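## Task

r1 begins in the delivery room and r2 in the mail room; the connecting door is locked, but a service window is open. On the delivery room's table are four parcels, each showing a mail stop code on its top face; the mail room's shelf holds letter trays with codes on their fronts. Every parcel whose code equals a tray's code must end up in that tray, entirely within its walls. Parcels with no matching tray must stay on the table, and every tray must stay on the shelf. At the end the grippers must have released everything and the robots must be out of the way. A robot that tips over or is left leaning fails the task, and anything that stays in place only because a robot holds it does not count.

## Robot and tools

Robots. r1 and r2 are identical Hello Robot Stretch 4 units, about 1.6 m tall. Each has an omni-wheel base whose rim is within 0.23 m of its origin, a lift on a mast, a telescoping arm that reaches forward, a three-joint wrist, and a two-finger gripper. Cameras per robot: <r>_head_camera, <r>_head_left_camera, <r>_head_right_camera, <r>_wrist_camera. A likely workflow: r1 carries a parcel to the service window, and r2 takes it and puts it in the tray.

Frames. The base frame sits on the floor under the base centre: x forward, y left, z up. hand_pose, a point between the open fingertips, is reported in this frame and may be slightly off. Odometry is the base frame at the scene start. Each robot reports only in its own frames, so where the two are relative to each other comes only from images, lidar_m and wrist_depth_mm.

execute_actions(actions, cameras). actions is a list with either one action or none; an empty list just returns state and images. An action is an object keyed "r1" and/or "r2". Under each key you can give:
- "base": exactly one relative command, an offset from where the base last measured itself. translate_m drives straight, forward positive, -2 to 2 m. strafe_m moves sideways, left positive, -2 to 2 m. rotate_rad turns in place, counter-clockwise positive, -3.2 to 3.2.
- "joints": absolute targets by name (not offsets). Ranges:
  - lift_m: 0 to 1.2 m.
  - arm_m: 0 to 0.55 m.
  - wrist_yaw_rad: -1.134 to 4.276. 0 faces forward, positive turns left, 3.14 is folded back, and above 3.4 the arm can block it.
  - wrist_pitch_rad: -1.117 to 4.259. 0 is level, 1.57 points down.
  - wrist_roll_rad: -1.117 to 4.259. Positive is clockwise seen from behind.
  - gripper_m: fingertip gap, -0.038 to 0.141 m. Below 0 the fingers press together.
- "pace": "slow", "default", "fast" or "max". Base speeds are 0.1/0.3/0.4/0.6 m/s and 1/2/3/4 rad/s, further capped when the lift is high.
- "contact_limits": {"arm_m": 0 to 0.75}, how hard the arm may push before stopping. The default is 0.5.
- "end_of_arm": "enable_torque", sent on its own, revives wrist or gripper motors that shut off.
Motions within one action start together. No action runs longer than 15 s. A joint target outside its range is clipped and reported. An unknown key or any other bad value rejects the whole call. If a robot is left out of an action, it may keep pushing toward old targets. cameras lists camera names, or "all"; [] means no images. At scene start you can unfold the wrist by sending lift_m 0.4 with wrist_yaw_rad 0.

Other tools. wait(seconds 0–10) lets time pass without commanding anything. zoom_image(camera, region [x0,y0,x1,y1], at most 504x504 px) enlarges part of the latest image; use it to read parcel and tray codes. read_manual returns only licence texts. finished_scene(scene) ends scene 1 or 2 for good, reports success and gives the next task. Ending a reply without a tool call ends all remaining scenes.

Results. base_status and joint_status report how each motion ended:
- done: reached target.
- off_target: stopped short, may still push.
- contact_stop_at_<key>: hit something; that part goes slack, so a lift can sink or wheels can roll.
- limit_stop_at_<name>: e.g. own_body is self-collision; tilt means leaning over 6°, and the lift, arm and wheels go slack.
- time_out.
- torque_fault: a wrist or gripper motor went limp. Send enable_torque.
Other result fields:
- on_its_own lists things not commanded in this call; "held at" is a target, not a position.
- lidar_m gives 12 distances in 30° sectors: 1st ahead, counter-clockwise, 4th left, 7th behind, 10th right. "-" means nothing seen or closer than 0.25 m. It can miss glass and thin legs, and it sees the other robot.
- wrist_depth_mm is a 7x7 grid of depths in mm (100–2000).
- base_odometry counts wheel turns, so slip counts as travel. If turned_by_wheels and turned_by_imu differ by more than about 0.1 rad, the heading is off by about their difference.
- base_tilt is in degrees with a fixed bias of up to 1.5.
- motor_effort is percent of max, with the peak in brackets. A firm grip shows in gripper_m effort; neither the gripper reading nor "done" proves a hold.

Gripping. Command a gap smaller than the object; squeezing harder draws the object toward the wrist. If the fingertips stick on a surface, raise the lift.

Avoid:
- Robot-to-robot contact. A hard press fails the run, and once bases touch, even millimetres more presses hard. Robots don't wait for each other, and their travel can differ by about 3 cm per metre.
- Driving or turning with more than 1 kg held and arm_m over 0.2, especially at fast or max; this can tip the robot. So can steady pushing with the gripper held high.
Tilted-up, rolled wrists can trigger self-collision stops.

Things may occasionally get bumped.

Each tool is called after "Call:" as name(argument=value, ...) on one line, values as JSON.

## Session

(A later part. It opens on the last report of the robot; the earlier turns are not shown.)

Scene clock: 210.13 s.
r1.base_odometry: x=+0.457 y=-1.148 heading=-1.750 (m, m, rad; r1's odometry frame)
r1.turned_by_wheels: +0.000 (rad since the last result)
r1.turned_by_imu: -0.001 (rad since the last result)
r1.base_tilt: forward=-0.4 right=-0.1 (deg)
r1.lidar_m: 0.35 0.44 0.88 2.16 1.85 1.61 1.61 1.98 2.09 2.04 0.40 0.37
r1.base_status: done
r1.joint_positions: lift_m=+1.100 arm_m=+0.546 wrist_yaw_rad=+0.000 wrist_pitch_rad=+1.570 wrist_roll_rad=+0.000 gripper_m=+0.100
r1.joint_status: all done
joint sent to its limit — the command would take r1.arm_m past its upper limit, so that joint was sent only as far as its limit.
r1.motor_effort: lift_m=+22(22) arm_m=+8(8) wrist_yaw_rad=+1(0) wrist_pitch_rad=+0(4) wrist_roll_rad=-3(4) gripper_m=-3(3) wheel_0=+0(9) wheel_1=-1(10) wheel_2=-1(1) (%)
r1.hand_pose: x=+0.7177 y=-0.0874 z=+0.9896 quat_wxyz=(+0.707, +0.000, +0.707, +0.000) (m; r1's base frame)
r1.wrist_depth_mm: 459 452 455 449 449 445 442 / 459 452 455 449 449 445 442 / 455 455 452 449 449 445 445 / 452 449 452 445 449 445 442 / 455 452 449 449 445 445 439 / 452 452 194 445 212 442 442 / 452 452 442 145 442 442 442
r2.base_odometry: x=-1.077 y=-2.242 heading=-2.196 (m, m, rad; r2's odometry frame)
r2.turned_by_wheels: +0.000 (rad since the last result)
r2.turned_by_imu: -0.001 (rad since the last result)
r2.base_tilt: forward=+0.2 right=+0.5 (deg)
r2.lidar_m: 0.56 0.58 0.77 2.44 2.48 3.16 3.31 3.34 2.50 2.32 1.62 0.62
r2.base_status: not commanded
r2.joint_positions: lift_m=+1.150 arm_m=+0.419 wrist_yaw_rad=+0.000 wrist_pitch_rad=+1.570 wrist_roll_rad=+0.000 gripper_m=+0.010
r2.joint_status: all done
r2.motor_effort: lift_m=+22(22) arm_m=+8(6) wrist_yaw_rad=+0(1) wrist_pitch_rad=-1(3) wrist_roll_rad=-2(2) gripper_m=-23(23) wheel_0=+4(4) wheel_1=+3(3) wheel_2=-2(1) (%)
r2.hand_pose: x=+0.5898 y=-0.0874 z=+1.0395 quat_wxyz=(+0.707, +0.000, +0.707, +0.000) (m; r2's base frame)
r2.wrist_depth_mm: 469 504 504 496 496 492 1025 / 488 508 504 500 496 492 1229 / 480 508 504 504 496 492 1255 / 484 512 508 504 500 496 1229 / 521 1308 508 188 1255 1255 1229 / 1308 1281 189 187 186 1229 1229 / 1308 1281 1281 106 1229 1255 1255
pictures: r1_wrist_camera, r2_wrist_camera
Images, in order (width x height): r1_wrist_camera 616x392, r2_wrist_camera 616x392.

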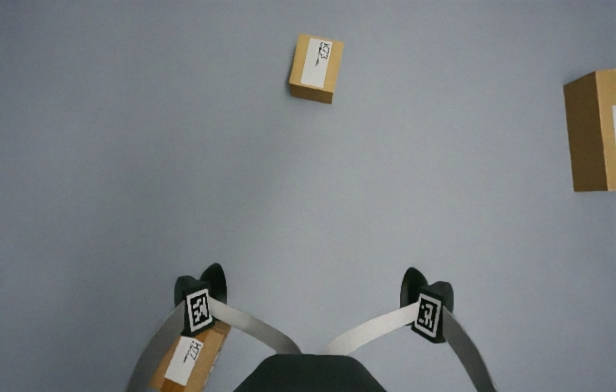

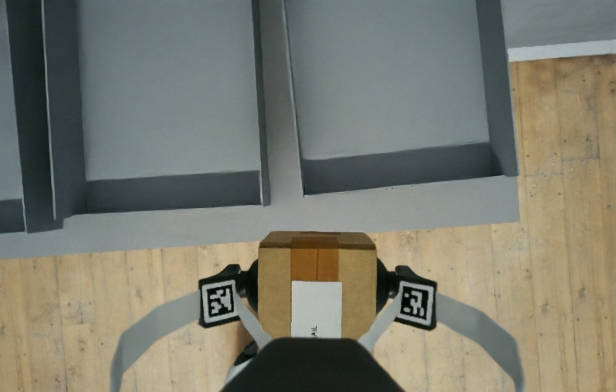

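Call:
execute_actions(actions=[{"r2":{"base":{"strafe_m":-0.12},"joints":{"arm_m":0.55}}}], cameras=[])

Call:
execute_actions(actions=[{"r2":{"base":{"translate_m":0.09}}}], cameras=["r2_wrist_camera"])

Call:
zoom_image(camera="r1_wrist_camera", region=[260, 20, 380, 110])

Scene clock: 222.23 s.
r1.base_odometry: x=+0.457 y=-1.148 heading=-1.750 (m, m, rad; r1's odometry frame)
r1.turned_by_wheels: +0.000 (rad since the last result)
r1.turned_by_imu: -0.001 (rad since the last result)
r1.base_tilt: forward=-0.3 right=-0.2 (deg)
r1.lidar_m: 0.36 0.43 0.86 2.16 1.86 1.62 1.62 1.98 2.11 2.04 0.40 0.33
r1.base_status: not commanded
r1.joint_positions: lift_m=+1.100 arm_m=+0.546 wrist_yaw_rad=+0.000 wrist_pitch_rad=+1.570 wrist_roll_rad=+0.000 gripper_m=+0.100
r1.joint_status: not commanded
r1.motor_effort: lift_m=+22(23) arm_m=+7(7) wrist_yaw_rad=+2(1) wrist_pitch_rad=+2(1) wrist_roll_rad=-3(3) gripper_m=-3(1) wheel_0=+0(0) wheel_1=-1(1) wheel_2=-1(1) (%)
r1.hand_pose: x=+0.7177 y=-0.0874 z=+0.9896 quat_wxyz=(+0.707, +0.000, +0.707, +0.000) (m; r1's base frame)
r1.wrist_depth_mm: 459 455 452 455 442 449 445 / 459 455 452 445 449 445 445 / 455 455 452 449 449 445 442 / 455 455 449 449 445 439 442 / 452 455 452 445 445 442 442 / 452 452 195 449 213 442 439 / 455 449 442 145 445 442 439
r2.base_odometry: x=-1.174 y=-2.172 heading=-2.196 (m, m, rad; r2's odometry frame)
r2.turned_by_wheels: +0.000 (rad since the last result)
r2.turned_by_imu: +0.000 (rad since the last result)
r2.base_tilt: forward=+0.2 right=+0.6 (deg)
r2.lidar_m: 0.57 0.60 0.78 2.56 2.60 3.33 3.28 3.32 2.34 2.20 1.65 0.63
r2.base_status: done
r2.joint_positions: lift_m=+1.150 arm_m=+0.547 wrist_yaw_rad=+0.000 wrist_pitch_rad=+1.570 wrist_roll_rad=+0.000 gripper_m=+0.010
r2.joint_status: all done
joint sent to its limit — the command would take r2.arm_m past its upper limit, so that joint was sent only as far as its limit.
r2.motor_effort: lift_m=+22(22) arm_m=+8(7) wrist_yaw_rad=+1(0) wrist_pitch_rad=+0(2) wrist_roll_rad=+0(1) gripper_m=-23(22) wheel_0=+4(11) wheel_1=+0(10) wheel_2=+0(1) (%)
r2.hand_pose: x=+0.7182 y=-0.0874 z=+1.0395 quat_wxyz=(+0.707, +0.000, +0.707, +0.000) (m; r2's base frame)
r2.wrist_depth_mm: 492 504 500 500 496 691 715 / 512 508 504 500 496 1098 1138 / 508 508 504 500 496 1255 1229 / 512 508 504 504 496 1255 1229 / 517 512 508 188 500 1255 1229 / 517 508 190 187 186 1255 1229 / 1308 1281 1281 106 1255 1255 1255
pictures: none
No camera images: the call's "cameras" was empty. Leave "cameras" out to get every camera's image.

Scene clock: 223.70 s.
r1.base_odometry: x=+0.457 y=-1.148 heading=-1.750 (m, m, rad; r1's odometry frame)
r1.turned_by_wheels: +0.000 (rad since the last result)
r1.turned_by_imu: +0.000 (rad since the last result)
r1.base_tilt: forward=-0.4 right=-0.2 (deg)
r1.lidar_m: 0.36 0.43 0.88 2.16 1.83 1.61 1.62 1.96 2.11 2.03 0.41 0.36
r1.base_status: not commanded
r1.joint_positions: lift_m=+1.100 arm_m=+0.546 wrist_yaw_rad=+0.000 wrist_pitch_rad=+1.570 wrist_roll_rad=+0.000 gripper_m=+0.100
r1.joint_status: not commanded
r1.motor_effort: lift_m=+22(22) arm_m=+7(7) wrist_yaw_rad=+1(1) wrist_pitch_rad=+1(1) wrist_roll_rad=-3(3) gripper_m=-5(3) wheel_0=+0(0) wheel_1=-1(1) wheel_2=-1(1) (%)
r1.hand_pose: x=+0.7177 y=-0.0874 z=+0.9896 quat_wxyz=(+0.707, +0.000, +0.707, +0.000) (m; r1's base frame)
r1.wrist_depth_mm: 455 455 455 455 449 445 442 / 459 455 452 449 452 445 445 / 455 452 452 449 449 445 445 / 455 452 449 449 449 445 445 / 459 452 449 449 445 445 439 / 455 452 195 445 213 445 442 / 452 452 442 145 442 445 439
r2.base_odometry: x=-1.227 y=-2.245 heading=-2.196 (m, m, rad; r2's odometry frame)
r2.turned_by_wheels: +0.000 (rad since the last result)
r2.turned_by_imu: +0.000 (rad since the last result)
r2.base_tilt: forward=+0.1 right=+0.5 (deg)
r2.lidar_m: 0.48 0.51 0.67 2.56 2.63 3.34 3.38 3.41 2.35 2.20 1.47 0.53
r2.base_status: done
r2.joint_positions: lift_m=+1.150 arm_m=+0.547 wrist_yaw_rad=+0.000 wrist_pitch_rad=+1.570 wrist_roll_rad=+0.000 gripper_m=+0.010
r2.joint_status: not commanded
r2.motor_effort: lift_m=+22(22) arm_m=+7(8) wrist_yaw_rad=+0(0) wrist_pitch_rad=+0(1) wrist_roll_rad=-1(1) gripper_m=-23(23) wheel_0=+3(11) wheel_1=+1(6) wheel_2=-1(14) (%)
r2.hand_pose: x=+0.7183 y=-0.0874 z=+1.0395 quat_wxyz=(+0.707, +0.000, +0.707, +0.000) (m; r2's base frame)
r2.wrist_depth_mm: 382 397 415 433 449 469 488 / 508 512 500 500 496 750 788 / 512 508 500 504 500 1255 1229 / 512 512 504 504 500 1255 1255 / 512 508 504 187 500 1255 1229 / 512 508 189 188 186 1229 1229 / 517 484 508 106 504 1255 1229
pictures: r2_wrist_camera
Images, in order (width x height): r2_wrist_camera 616x392.

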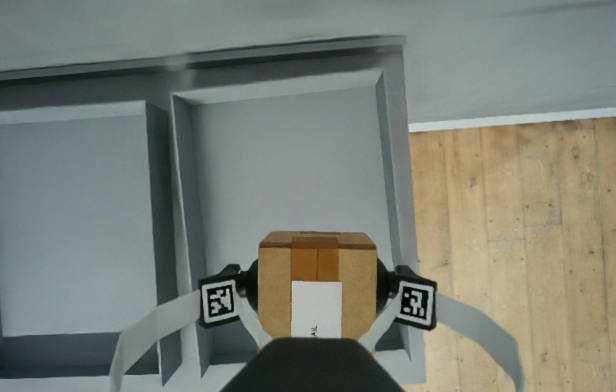

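This scene's latest camera images include none from r1_wrist_camera. They are from: r2_wrist_camera. Call execute_actions without "cameras", or with r1_wrist_camera in "cameras", to get its image.

Call:
execute_actions(actions=[{"r2":{"base":{"translate_m":0.05},"joints":{"lift_m":0.92}}}], cameras=["r1_wrist_camera","r2_wrist_camera"])

Call:
zoom_image(camera="r1_wrist_camera", region=[260, 20, 380, 110])

Scene clock: 230.13 s.
r1.base_odometry: x=+0.457 y=-1.148 heading=-1.750 (m, m, rad; r1's odometry frame)
r1.turned_by_wheels: +0.000 (rad since the last result)
r1.turned_by_imu: -0.001 (rad since the last result)
r1.base_tilt: forward=-0.4 right=-0.2 (deg)
r1.lidar_m: 0.36 0.44 0.88 2.18 1.86 1.61 1.61 1.95 2.12 2.01 0.38 0.34
r1.base_status: not commanded
r1.joint_positions: lift_m=+1.100 arm_m=+0.546 wrist_yaw_rad=+0.000 wrist_pitch_rad=+1.570 wrist_roll_rad=+0.000 gripper_m=+0.100
r1.joint_status: not commanded
r1.motor_effort: lift_m=+22(22) arm_m=+7(7) wrist_yaw_rad=+1(1) wrist_pitch_rad=+1(1) wrist_roll_rad=-3(3) gripper_m=-3(1) wheel_0=+0(0) wheel_1=-1(1) wheel_2=-2(2) (%)
r1.hand_pose: x=+0.7177 y=-0.0874 z=+0.9896 quat_wxyz=(+0.707, +0.000, +0.707, +0.000) (m; r1's base frame)
r1.wrist_depth_mm: 455 455 452 449 452 449 442 / 455 452 452 452 449 445 442 / 455 455 455 452 445 445 442 / 455 452 449 449 449 442 445 / 452 452 452 449 445 445 442 / 455 452 195 445 213 442 442 / 455 452 449 145 445 442 439
r2.base_odometry: x=-1.256 y=-2.285 heading=-2.196 (m, m, rad; r2's odometry frame)
r2.turned_by_wheels: +0.000 (rad since the last result)
r2.turned_by_imu: +0.000 (rad since the last result)
r2.base_tilt: forward=+0.1 right=+0.5 (deg)
r2.lidar_m: 0.45 0.47 0.59 2.57 2.63 3.35 3.43 3.45 2.35 2.19 1.41 0.46
r2.base_status: done
r2.joint_positions: lift_m=+0.920 arm_m=+0.547 wrist_yaw_rad=+0.000 wrist_pitch_rad=+1.570 wrist_roll_rad=+0.000 gripper_m=+0.010
r2.joint_status: all done
r2.motor_effort: lift_m=+16(19) arm_m=+7(7) wrist_yaw_rad=+0(1) wrist_pitch_rad=-1(2) wrist_roll_rad=-2(3) gripper_m=-22(23) wheel_0=+3(11) wheel_1=+2(7) wheel_2=-2(12) (%)
r2.hand_pose: x=+0.7183 y=-0.0874 z=+0.8100 quat_wxyz=(+0.707, +0.000, +0.707, +0.000) (m; r2's base frame)
r2.wrist_depth_mm: 260 272 267 262 263 304 357 / 238 250 267 270 268 452 585 / 245 276 273 272 270 878 1008 / 243 277 274 272 270 271 1008 / 241 276 274 187 270 271 1008 / 241 277 189 187 186 270 1008 / 236 274 276 106 271 229 1025
pictures: r1_wrist_camera, r2_wrist_camera
Images, in order (width x height): r1_wrist_camera 616x392, r2_wrist_camera 616x392.

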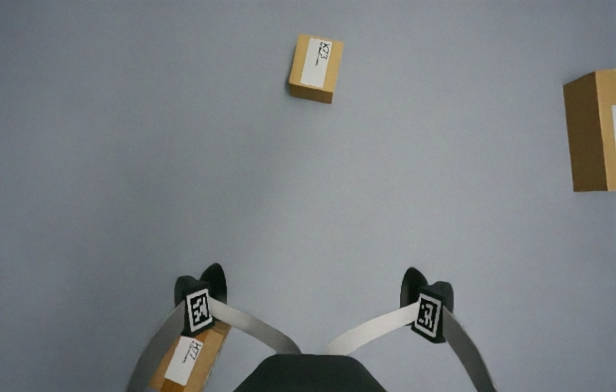

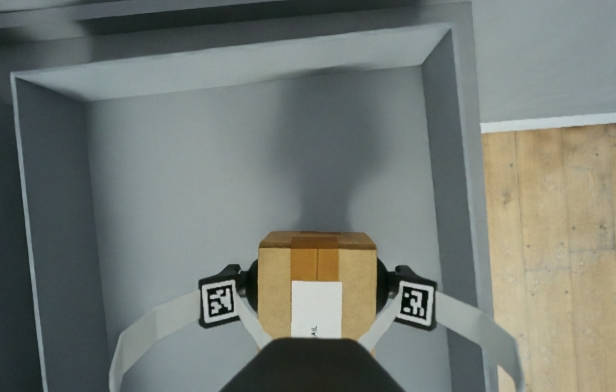

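Region (260, 20, 380, 110) of r1_wrist_camera's 616x392 image, scaled by 4.200; it fills the top 378 rows of this view, and the rest is white.

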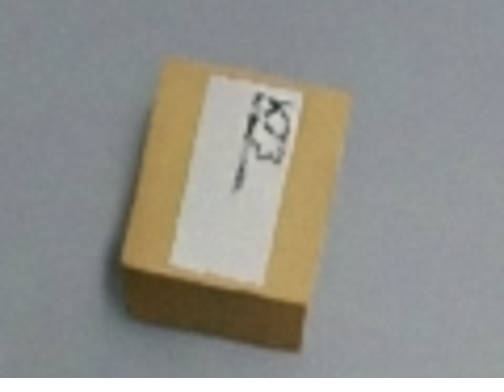

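Call:
execute_actions(actions=[{"r1":{"base":{"translate_m":0.12},"joints":{"wrist_pitch_rad":1.25,"wrist_roll_rad":0.2}},"r2":{"joints":{"gripper_m":0.1}}}], cameras=[])

Call:
execute_actions(actions=[{"r2":{"joints":{"lift_m":1.1,"arm_m":0.0}}}], cameras=[])

Call:
execute_actions(actions=[{"r2":{"base":{"strafe_m":0.65},"joints":{"lift_m":0.75,"wrist_pitch_rad":0.1}}}], cameras=["r1_wrist_camera","r2_wrist_camera","r2_head_camera"])

Scene clock: 240.87 s.
r1.base_odometry: x=+0.435 y=-1.266 heading=-1.750 (m, m, rad; r1's odometry frame)
r1.turned_by_wheels: +0.000 (rad since the last result)
r1.turned_by_imu: -0.002 (rad since the last result)
r1.base_tilt: forward=-0.3 right=-0.3 (deg)
r1.lidar_m: 0.25 0.30 0.59 2.13 1.97 1.72 1.74 2.11 2.15 0.46 0.28 0.25
r1.base_status: done
r1.joint_positions: lift_m=+1.100 arm_m=+0.546 wrist_yaw_rad=+0.000 wrist_pitch_rad=+1.251 wrist_roll_rad=+0.200 gripper_m=+0.100
r1.joint_status: all done
r1.motor_effort: lift_m=+22(22) arm_m=+7(8) wrist_yaw_rad=+2(1) wrist_pitch_rad=-3(6) wrist_roll_rad=+0(3) gripper_m=-3(0) wheel_0=+0(0) wheel_1=+0(5) wheel_2=+1(9) (%)
r1.hand_pose: x=+0.8081 y=-0.0874 z=+1.0042 quat_wxyz=(+0.807, +0.081, +0.583, -0.058) (m; r1's base frame)
r1.wrist_depth_mm: 1661 1661 1576 1537 1499 1464 1430 / 1576 1499 1464 1430 1430 1366 1366 / 554 549 535 1366 1336 1308 1308 / 525 512 508 496 484 477 469 / 500 492 480 469 462 452 449 / 473 469 195 404 213 430 427 / 452 442 436 145 424 413 410
r2.base_odometry: x=-1.256 y=-2.285 heading=-2.196 (m, m, rad; r2's odometry frame)
r2.turned_by_wheels: +0.000 (rad since the last result)
r2.turned_by_imu: +0.000 (rad since the last result)
r2.base_tilt: forward=+0.2 right=+0.5 (deg)
r2.lidar_m: 0.44 0.45 0.59 2.55 2.62 3.36 3.43 3.42 2.34 2.19 1.41 0.48
r2.base_status: not commanded
r2.joint_positions: lift_m=+0.920 arm_m=+0.547 wrist_yaw_rad=+0.000 wrist_pitch_rad=+1.570 wrist_roll_rad=+0.000 gripper_m=+0.100
r2.joint_status: all done
r2.motor_effort: lift_m=+16(16) arm_m=+7(7) wrist_yaw_rad=+1(0) wrist_pitch_rad=-1(1) wrist_roll_rad=-2(1) gripper_m=-2(24) wheel_0=+3(3) wheel_1=+1(2) wheel_2=-2(2) (%)
r2.hand_pose: x=+0.7183 y=-0.0874 z=+0.8100 quat_wxyz=(+0.707, +0.000, +0.707, +0.000) (m; r2's base frame)
r2.wrist_depth_mm: 260 272 267 262 264 303 357 / 237 250 266 270 270 455 585 / 245 276 274 272 270 878 1008 / 243 277 274 271 271 271 1008 / 241 277 274 223 270 271 1008 / 240 278 206 222 221 271 1008 / 236 276 276 106 271 270 1008
pictures: none
No camera images: the call's "cameras" was empty. Leave "cameras" out to get every camera's image.

Scene clock: 243.53 s.
r1.base_odometry: x=+0.435 y=-1.266 heading=-1.750 (m, m, rad; r1's odometry frame)
r1.turned_by_wheels: +0.000 (rad since the last result)
r1.turned_by_imu: -0.001 (rad since the last result)
r1.base_tilt: forward=-0.4 right=-0.1 (deg)
r1.lidar_m: 0.25 0.31 0.57 2.13 1.98 1.71 1.73 2.12 2.15 0.46 0.28 0.25
r1.base_status: not commanded
r1.joint_positions: lift_m=+1.100 arm_m=+0.546 wrist_yaw_rad=+0.000 wrist_pitch_rad=+1.251 wrist_roll_rad=+0.200 gripper_m=+0.100
r1.joint_status: not commanded
r1.motor_effort: lift_m=+22(22) arm_m=+7(7) wrist_yaw_rad=+2(2) wrist_pitch_rad=-3(3) wrist_roll_rad=+0(0) gripper_m=-1(3) wheel_0=+0(0) wheel_1=+0(0) wheel_2=+1(1) (%)
r1.hand_pose: x=+0.8081 y=-0.0874 z=+1.0042 quat_wxyz=(+0.807, +0.081, +0.583, -0.058) (m; r1's base frame)
r1.wrist_depth_mm: 1661 1576 1576 1537 1499 1430 1464 / 1576 1537 1464 1430 1464 1430 1366 / 559 544 535 1366 1366 1308 1281 / 525 517 508 500 488 477 469 / 500 492 480 469 462 455 445 / 477 466 195 407 213 430 427 / 455 442 436 145 418 413 410
r2.base_odometry: x=-1.256 y=-2.285 heading=-2.196 (m, m, rad; r2's odometry frame)
r2.turned_by_wheels: +0.000 (rad since the last result)
r2.turned_by_imu: +0.000 (rad since the last result)
r2.base_tilt: forward=+0.2 right=+0.5 (deg)
r2.lidar_m: 0.45 0.45 0.60 2.57 2.63 3.35 3.41 3.43 2.33 2.18 1.43 0.48
r2.base_status: not commanded
r2.joint_positions: lift_m=+1.100 arm_m=+0.001 wrist_yaw_rad=+0.000 wrist_pitch_rad=+1.570 wrist_roll_rad=+0.000 gripper_m=+0.100
r2.joint_status: all done
r2.motor_effort: lift_m=+23(25) arm_m=-8(7) wrist_yaw_rad=+0(1) wrist_pitch_rad=-2(2) wrist_roll_rad=-3(2) gripper_m=-3(2) wheel_0=+4(3) wheel_1=+2(2) wheel_2=-2(2) (%)
r2.hand_pose: x=+0.1724 y=-0.0874 z=+0.9894 quat_wxyz=(+0.707, +0.000, +0.707, +0.000) (m; r2's base frame)
r2.wrist_depth_mm: 462 473 492 1205 1205 1182 1182 / 1255 1229 1205 1205 1205 1182 1182 / 1255 1229 1229 1205 1205 1182 1182 / 1255 1229 1229 1229 1182 1182 1182 / 1255 1229 1025 1008 1205 1205 1205 / 1255 1229 206 1008 1008 1205 1182 / 1255 1229 1229 106 1182 1205 1205
pictures: none
No camera images: the call's "cameras" was empty. Leave "cameras" out to get every camera's image.

Scene clock: 247.03 s.
r1.base_odometry: x=+0.435 y=-1.266 heading=-1.750 (m, m, rad; r1's odometry frame)
r1.turned_by_wheels: +0.000 (rad since the last result)
r1.turned_by_imu: -0.001 (rad since the last result)
r1.base_tilt: forward=-0.3 right=-0.1 (deg)
r1.lidar_m: 0.25 0.32 0.59 2.12 1.97 1.73 1.74 2.10 2.15 0.47 0.29 0.25
r1.base_status: not commanded
r1.joint_positions: lift_m=+1.100 arm_m=+0.546 wrist_yaw_rad=+0.000 wrist_pitch_rad=+1.251 wrist_roll_rad=+0.200 gripper_m=+0.100
r1.joint_status: not commanded
r1.motor_effort: lift_m=+22(22) arm_m=+7(7) wrist_yaw_rad=+2(2) wrist_pitch_rad=-3(3) wrist_roll_rad=-1(0) gripper_m=-3(1) wheel_0=+1(1) wheel_1=+0(0) wheel_2=+1(1) (%)
r1.hand_pose: x=+0.8081 y=-0.0874 z=+1.0042 quat_wxyz=(+0.807, +0.081, +0.583, -0.058) (m; r1's base frame)
r1.wrist_depth_mm: 1618 1618 1537 1537 1499 1499 1430 / 1576 1537 1464 1430 1430 1397 1336 / 554 544 530 1397 1336 1308 1308 / 521 517 504 492 488 477 469 / 500 492 480 469 462 455 449 / 477 466 195 407 213 433 427 / 455 442 439 145 421 410 410
r2.base_odometry: x=-0.729 y=-2.666 heading=-2.196 (m, m, rad; r2's odometry frame)
r2.turned_by_wheels: +0.000 (rad since the last result)
r2.turned_by_imu: +0.000 (rad since the last result)
r2.base_tilt: forward=+0.2 right=+0.5 (deg)
r2.lidar_m: 0.38 0.85 1.10 1.92 1.95 2.51 3.49 3.54 3.04 2.85 0.61 0.44
r2.base_status: done
r2.joint_positions: lift_m=+0.750 arm_m=+0.001 wrist_yaw_rad=+0.000 wrist_pitch_rad=+0.103 wrist_roll_rad=+0.000 gripper_m=+0.100
r2.joint_status: all done
r2.motor_effort: lift_m=+16(22) arm_m=-8(8) wrist_yaw_rad=+0(1) wrist_pitch_rad=-9(13) wrist_roll_rad=-2(1) gripper_m=-2(2) wheel_0=-4(13) wheel_1=+1(10) wheel_2=+0(3) (%)
r2.hand_pose: x=+0.4592 y=-0.0874 z=+0.8988 quat_wxyz=(+0.999, +0.000, +0.051, +0.000) (m; r2's base frame)
r2.wrist_depth_mm: 580 580 591 591 597 609 609 / 585 597 597 609 609 615 621 / 597 603 603 615 621 627 627 / 609 609 621 621 627 640 640 / 621 621 627 634 640 585 585 / 627 640 206 525 215 387 512 / 640 647 407 106 382 336 298
pictures: r1_wrist_camera, r2_head_camera, r2_wrist_camera
Images, in order (width x height): r1_wrist_camera 616x392, r2_head_camera 420x560, r2_wrist_camera 616x392.

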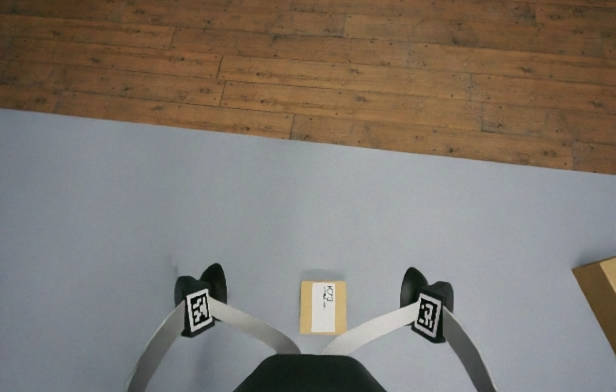

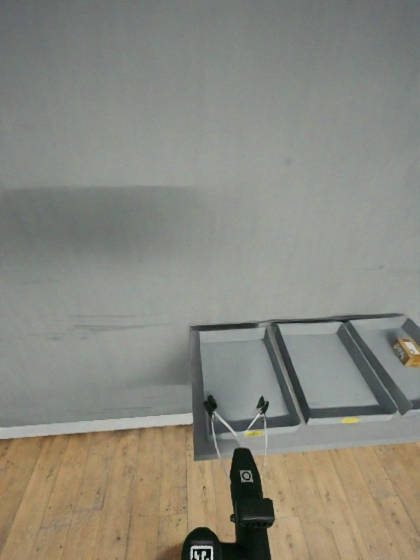

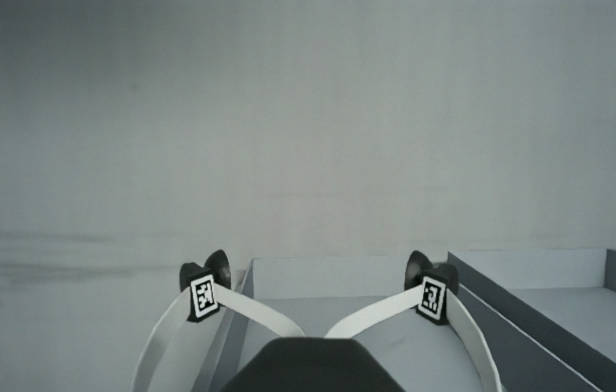

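Call:
execute_actions(actions="[{\"r1\":{\"joints\":{\"lift_m\":0.92}},\"r2\":{\"base\":{\"translate_m\":-0.45},\"joints\":{\"lift_m\":0.68;\"wrist_pitch_rad\":0.1}}}]", cameras=["r1_wrist_camera","r2_wrist_camera"])


Call:
execute_actions(actions=[{"r1":{"joints":{"lift_m":0.92}},"r2":{"base":{"translate_m":-0.45},"joints":{"lift_m":0.68}}}], cameras=["r1_wrist_camera","r2_wrist_camera"])

Scene clock: 254.63 s.
r1.base_odometry: x=+0.435 y=-1.266 heading=-1.750 (m, m, rad; r1's odometry frame)
r1.turned_by_wheels: +0.000 (rad since the last result)
r1.turned_by_imu: -0.001 (rad since the last result)
r1.base_tilt: forward=-0.4 right=-0.1 (deg)
r1.lidar_m: 0.25 0.31 0.61 2.13 1.97 1.73 1.74 2.08 2.16 0.46 0.29 0.25
r1.base_status: not commanded
r1.joint_positions: lift_m=+0.920 arm_m=+0.546 wrist_yaw_rad=+0.000 wrist_pitch_rad=+1.251 wrist_roll_rad=+0.200 gripper_m=+0.100
r1.joint_status: all done
r1.motor_effort: lift_m=+16(21) arm_m=+8(7) wrist_yaw_rad=+2(2) wrist_pitch_rad=-3(3) wrist_roll_rad=-1(0) gripper_m=-4(1) wheel_0=+0(0) wheel_1=+0(0) wheel_2=+1(1) (%)
r1.hand_pose: x=+0.8081 y=-0.0874 z=+0.8247 quat_wxyz=(+0.807, +0.081, +0.583, -0.058) (m; r1's base frame)
r1.wrist_depth_mm: 1430 1397 1336 1336 1281 1229 1205 / 366 359 349 343 334 327 324 / 343 340 330 322 317 310 304 / 324 320 314 306 301 296 290 / 309 303 297 291 286 281 278 / 294 287 195 230 213 267 265 / 281 273 271 145 260 254 254
r2.base_odometry: x=-0.466 y=-2.301 heading=-2.196 (m, m, rad; r2's odometry frame)
r2.turned_by_wheels: +0.000 (rad since the last result)
r2.turned_by_imu: -0.002 (rad since the last result)
r2.base_tilt: forward=+0.2 right=+0.5 (deg)
r2.lidar_m: 0.84 1.31 1.68 1.88 1.92 2.44 3.01 3.06 3.08 2.87 2.04 0.90
r2.base_status: done
r2.joint_positions: lift_m=+0.680 arm_m=+0.001 wrist_yaw_rad=+0.000 wrist_pitch_rad=+0.103 wrist_roll_rad=+0.000 gripper_m=+0.100
r2.joint_status: all done
r2.motor_effort: lift_m=+16(15) arm_m=-8(8) wrist_yaw_rad=+0(0) wrist_pitch_rad=-8(8) wrist_roll_rad=+0(1) gripper_m=-3(2) wheel_0=-4(12) wheel_1=-4(8) wheel_2=+3(13) (%)
r2.hand_pose: x=+0.4592 y=-0.0874 z=+0.8289 quat_wxyz=(+0.999, +0.000, +0.051, +0.000) (m; r2's base frame)
r2.wrist_depth_mm: 991 1008 1025 1042 1025 1042 1042 / 1008 1025 1025 1042 1042 1060 1060 / 1025 1025 1042 1078 1060 1078 1098 / 1060 1042 1060 991 991 976 768 / 1060 1078 1078 640 634 683 683 / 1060 1098 207 1098 214 1138 1138 / 1118 1118 1138 106 1160 1160 1160
pictures: r1_wrist_camera, r2_wrist_camera
Images, in order (width x height): r1_wrist_camera 616x392, r2_wrist_camera 616x392.

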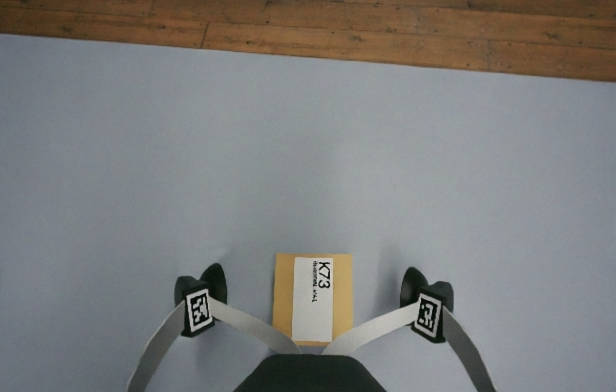

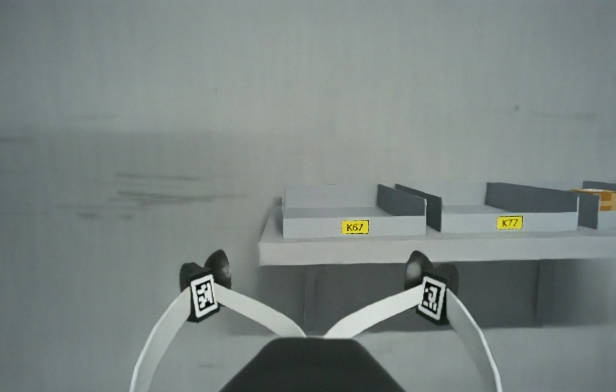

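K73 is a decoy. Check the last parcel at r1's right; r2 checks its tray.

Call:
execute_actions(actions=[{"r1":{"base":{"strafe_m":-0.3},"joints":{"lift_m":1.1,"wrist_pitch_rad":1.57,"wrist_roll_rad":0,"arm_m":0.5}},"r2":{"base":{"strafe_m":-0.6},"joints":{"lift_m":1.0,"wrist_pitch_rad":0.9}}}], cameras=["r1_wrist_camera","r2_wrist_camera"])

Scene clock: 264.20 s.
r1.base_odometry: x=+0.141 y=-1.213 heading=-1.749 (m, m, rad; r1's odometry frame)
r1.turned_by_wheels: +0.001 (rad since the last result)
r1.turned_by_imu: +0.032 (rad since the last result)
r1.base_tilt: forward=-0.4 right=-0.2 (deg)
r1.lidar_m: 0.25 0.25 0.45 2.40 2.03 1.80 1.85 2.09 1.77 0.28 0.25 0.25
r1.base_status: done
r1.joint_positions: lift_m=+1.100 arm_m=+0.501 wrist_yaw_rad=+0.000 wrist_pitch_rad=+1.570 wrist_roll_rad=+0.000 gripper_m=+0.100
r1.joint_status: all done
r1.motor_effort: lift_m=+24(26) arm_m=-7(8) wrist_yaw_rad=+2(1) wrist_pitch_rad=+0(3) wrist_roll_rad=-4(4) gripper_m=+0(2) wheel_0=+20(24) wheel_1=+2(9) wheel_2=-11(11) (%)
r1.hand_pose: x=+0.6724 y=-0.0874 z=+0.9894 quat_wxyz=(+0.707, +0.000, +0.707, +0.000) (m; r1's base frame)
r1.wrist_depth_mm: 455 455 449 452 1205 1205 1229 / 455 455 455 449 449 449 1182 / 459 452 452 449 445 445 445 / 455 452 452 445 397 442 442 / 452 452 449 449 445 445 442 / 455 452 195 445 213 442 442 / 455 449 449 145 442 439 439
r2.base_odometry: x=-0.952 y=-1.950 heading=-2.196 (m, m, rad; r2's odometry frame)
r2.turned_by_wheels: +0.000 (rad since the last result)
r2.turned_by_imu: -0.001 (rad since the last result)
r2.base_tilt: forward=+0.2 right=+0.5 (deg)
r2.lidar_m: 0.88 0.91 1.78 2.48 2.54 3.18 2.96 3.01 2.43 2.28 2.11 0.97
r2.base_status: done
r2.joint_positions: lift_m=+1.000 arm_m=+0.001 wrist_yaw_rad=+0.000 wrist_pitch_rad=+0.901 wrist_roll_rad=+0.000 gripper_m=+0.100
r2.joint_status: all done
r2.motor_effort: lift_m=+22(24) arm_m=-8(8) wrist_yaw_rad=+0(0) wrist_pitch_rad=-6(8) wrist_roll_rad=+0(1) gripper_m=-3(2) wheel_0=+3(10) wheel_1=-2(12) wheel_2=+0(2) (%)
r2.hand_pose: x=+0.3513 y=-0.0874 z=+0.9518 quat_wxyz=(+0.900, +0.000, +0.436, +0.000) (m; r2's base frame)
r2.wrist_depth_mm: 798 750 788 750 750 1160 1205 / 732 741 1281 1281 1336 1366 1336 / 1430 1430 1464 1537 1537 1537 1537 / 1499 1499 1499 1464 1499 1464 1430 / 1336 1336 1308 1336 1308 1255 1308 / 1229 1205 206 1182 215 1160 1160 / 1118 1098 1098 106 1078 1060 1060
pictures: r1_wrist_camera, r2_wrist_camera
Images, in order (width x height): r1_wrist_camera 616x392, r2_wrist_camera 616x392.

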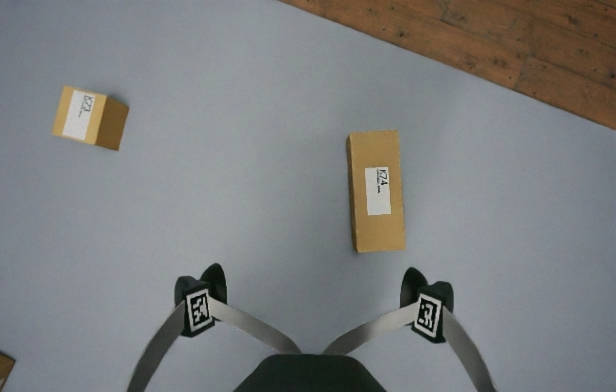

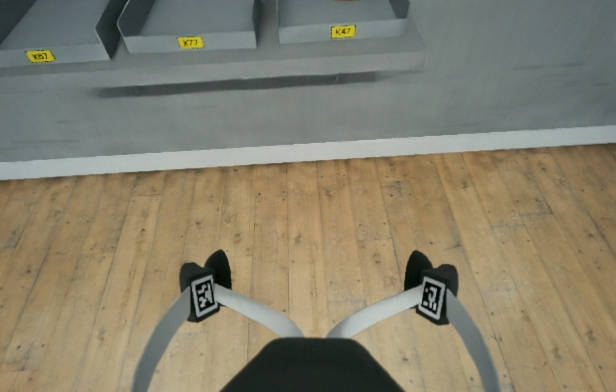

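Call:
execute_actions(actions=[{"r1":{"base":{"translate_m":-0.4},"joints":{"arm_m":0}},"r2":{"joints":{"lift_m":1.2,"wrist_pitch_rad":0.5}}}], cameras=["r2_wrist_camera","r2_head_camera"])

Scene clock: 271.13 s.
r1.base_odometry: x=+0.212 y=-0.819 heading=-1.749 (m, m, rad; r1's odometry frame)
r1.turned_by_wheels: +0.000 (rad since the last result)
r1.turned_by_imu: +0.000 (rad since the last result)
r1.base_tilt: forward=-0.5 right=-0.1 (deg)
r1.lidar_m: 0.54 0.66 1.34 2.54 1.63 1.40 1.45 1.80 1.73 1.70 2.16 0.52
r1.base_status: done
r1.joint_positions: lift_m=+1.100 arm_m=+0.001 wrist_yaw_rad=+0.000 wrist_pitch_rad=+1.570 wrist_roll_rad=+0.000 gripper_m=+0.100
r1.joint_status: all done
r1.motor_effort: lift_m=+23(24) arm_m=-8(8) wrist_yaw_rad=+2(2) wrist_pitch_rad=+0(1) wrist_roll_rad=-3(3) gripper_m=-4(3) wheel_0=-1(14) wheel_1=+0(5) wheel_2=+0(12) (%)
r1.hand_pose: x=+0.1724 y=-0.0874 z=+0.9895 quat_wxyz=(+0.707, +0.000, +0.707, +0.000) (m; r1's base frame)
r1.wrist_depth_mm: 1229 1229 1205 1205 1229 1229 1182 / 1229 1229 1229 1182 1205 1205 1205 / 1229 1229 1205 1205 1205 1205 1205 / 1229 1229 1229 1229 1205 1205 1182 / 1229 1229 1008 991 1205 1205 1205 / 1229 1205 195 991 212 1182 1182 / 1229 1205 1205 145 1182 1182 1182
r2.base_odometry: x=-0.952 y=-1.950 heading=-2.196 (m, m, rad; r2's odometry frame)
r2.turned_by_wheels: +0.000 (rad since the last result)
r2.turned_by_imu: -0.001 (rad since the last result)
r2.base_tilt: forward=+0.1 right=+0.5 (deg)
r2.lidar_m: 0.88 0.92 1.78 2.48 2.52 3.18 3.05 3.01 2.45 2.28 2.12 0.96
r2.base_status: not commanded
r2.joint_positions: lift_m=+1.199 arm_m=+0.001 wrist_yaw_rad=+0.000 wrist_pitch_rad=+0.503 wrist_roll_rad=+0.000 gripper_m=+0.100
r2.joint_status: all done
r2.motor_effort: lift_m=+23(24) arm_m=-8(8) wrist_yaw_rad=+1(0) wrist_pitch_rad=-9(12) wrist_roll_rad=-2(1) gripper_m=-3(1) wheel_0=+4(4) wheel_1=-2(2) wheel_2=+0(0) (%)
r2.hand_pose: x=+0.4251 y=-0.0874 z=+1.2382 quat_wxyz=(+0.969, +0.000, +0.249, +0.000) (m; r2's base frame)
r2.wrist_depth_mm: 976 991 991 1025 1025 1025 1042 / 1042 1042 1060 1078 1098 1098 1118 / 1138 1160 1138 1160 1205 1182 1229 / 1229 1182 1205 1229 1255 1308 1308 / 1281 1042 1025 1025 1060 1430 1430 / 931 891 206 904 214 1537 1576 / 1537 1576 1576 106 1576 1537 1537
pictures: r2_head_camera, r2_wrist_camera
Images, in order (width x height): r2_head_camera 420x560, r2_wrist_camera 616x392.

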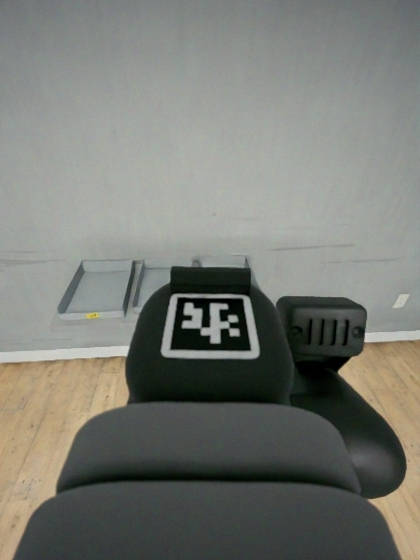

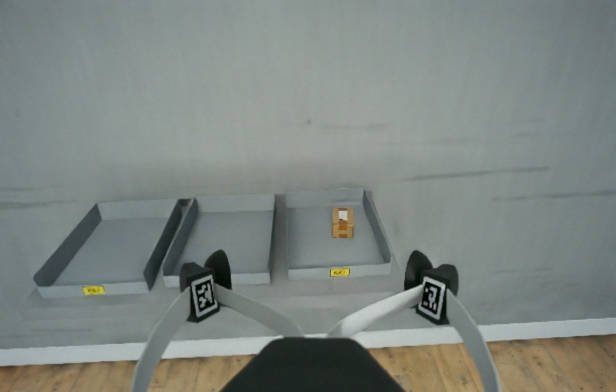

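Call:
finished_scene(scene=1)

The scene is finished: the task was done.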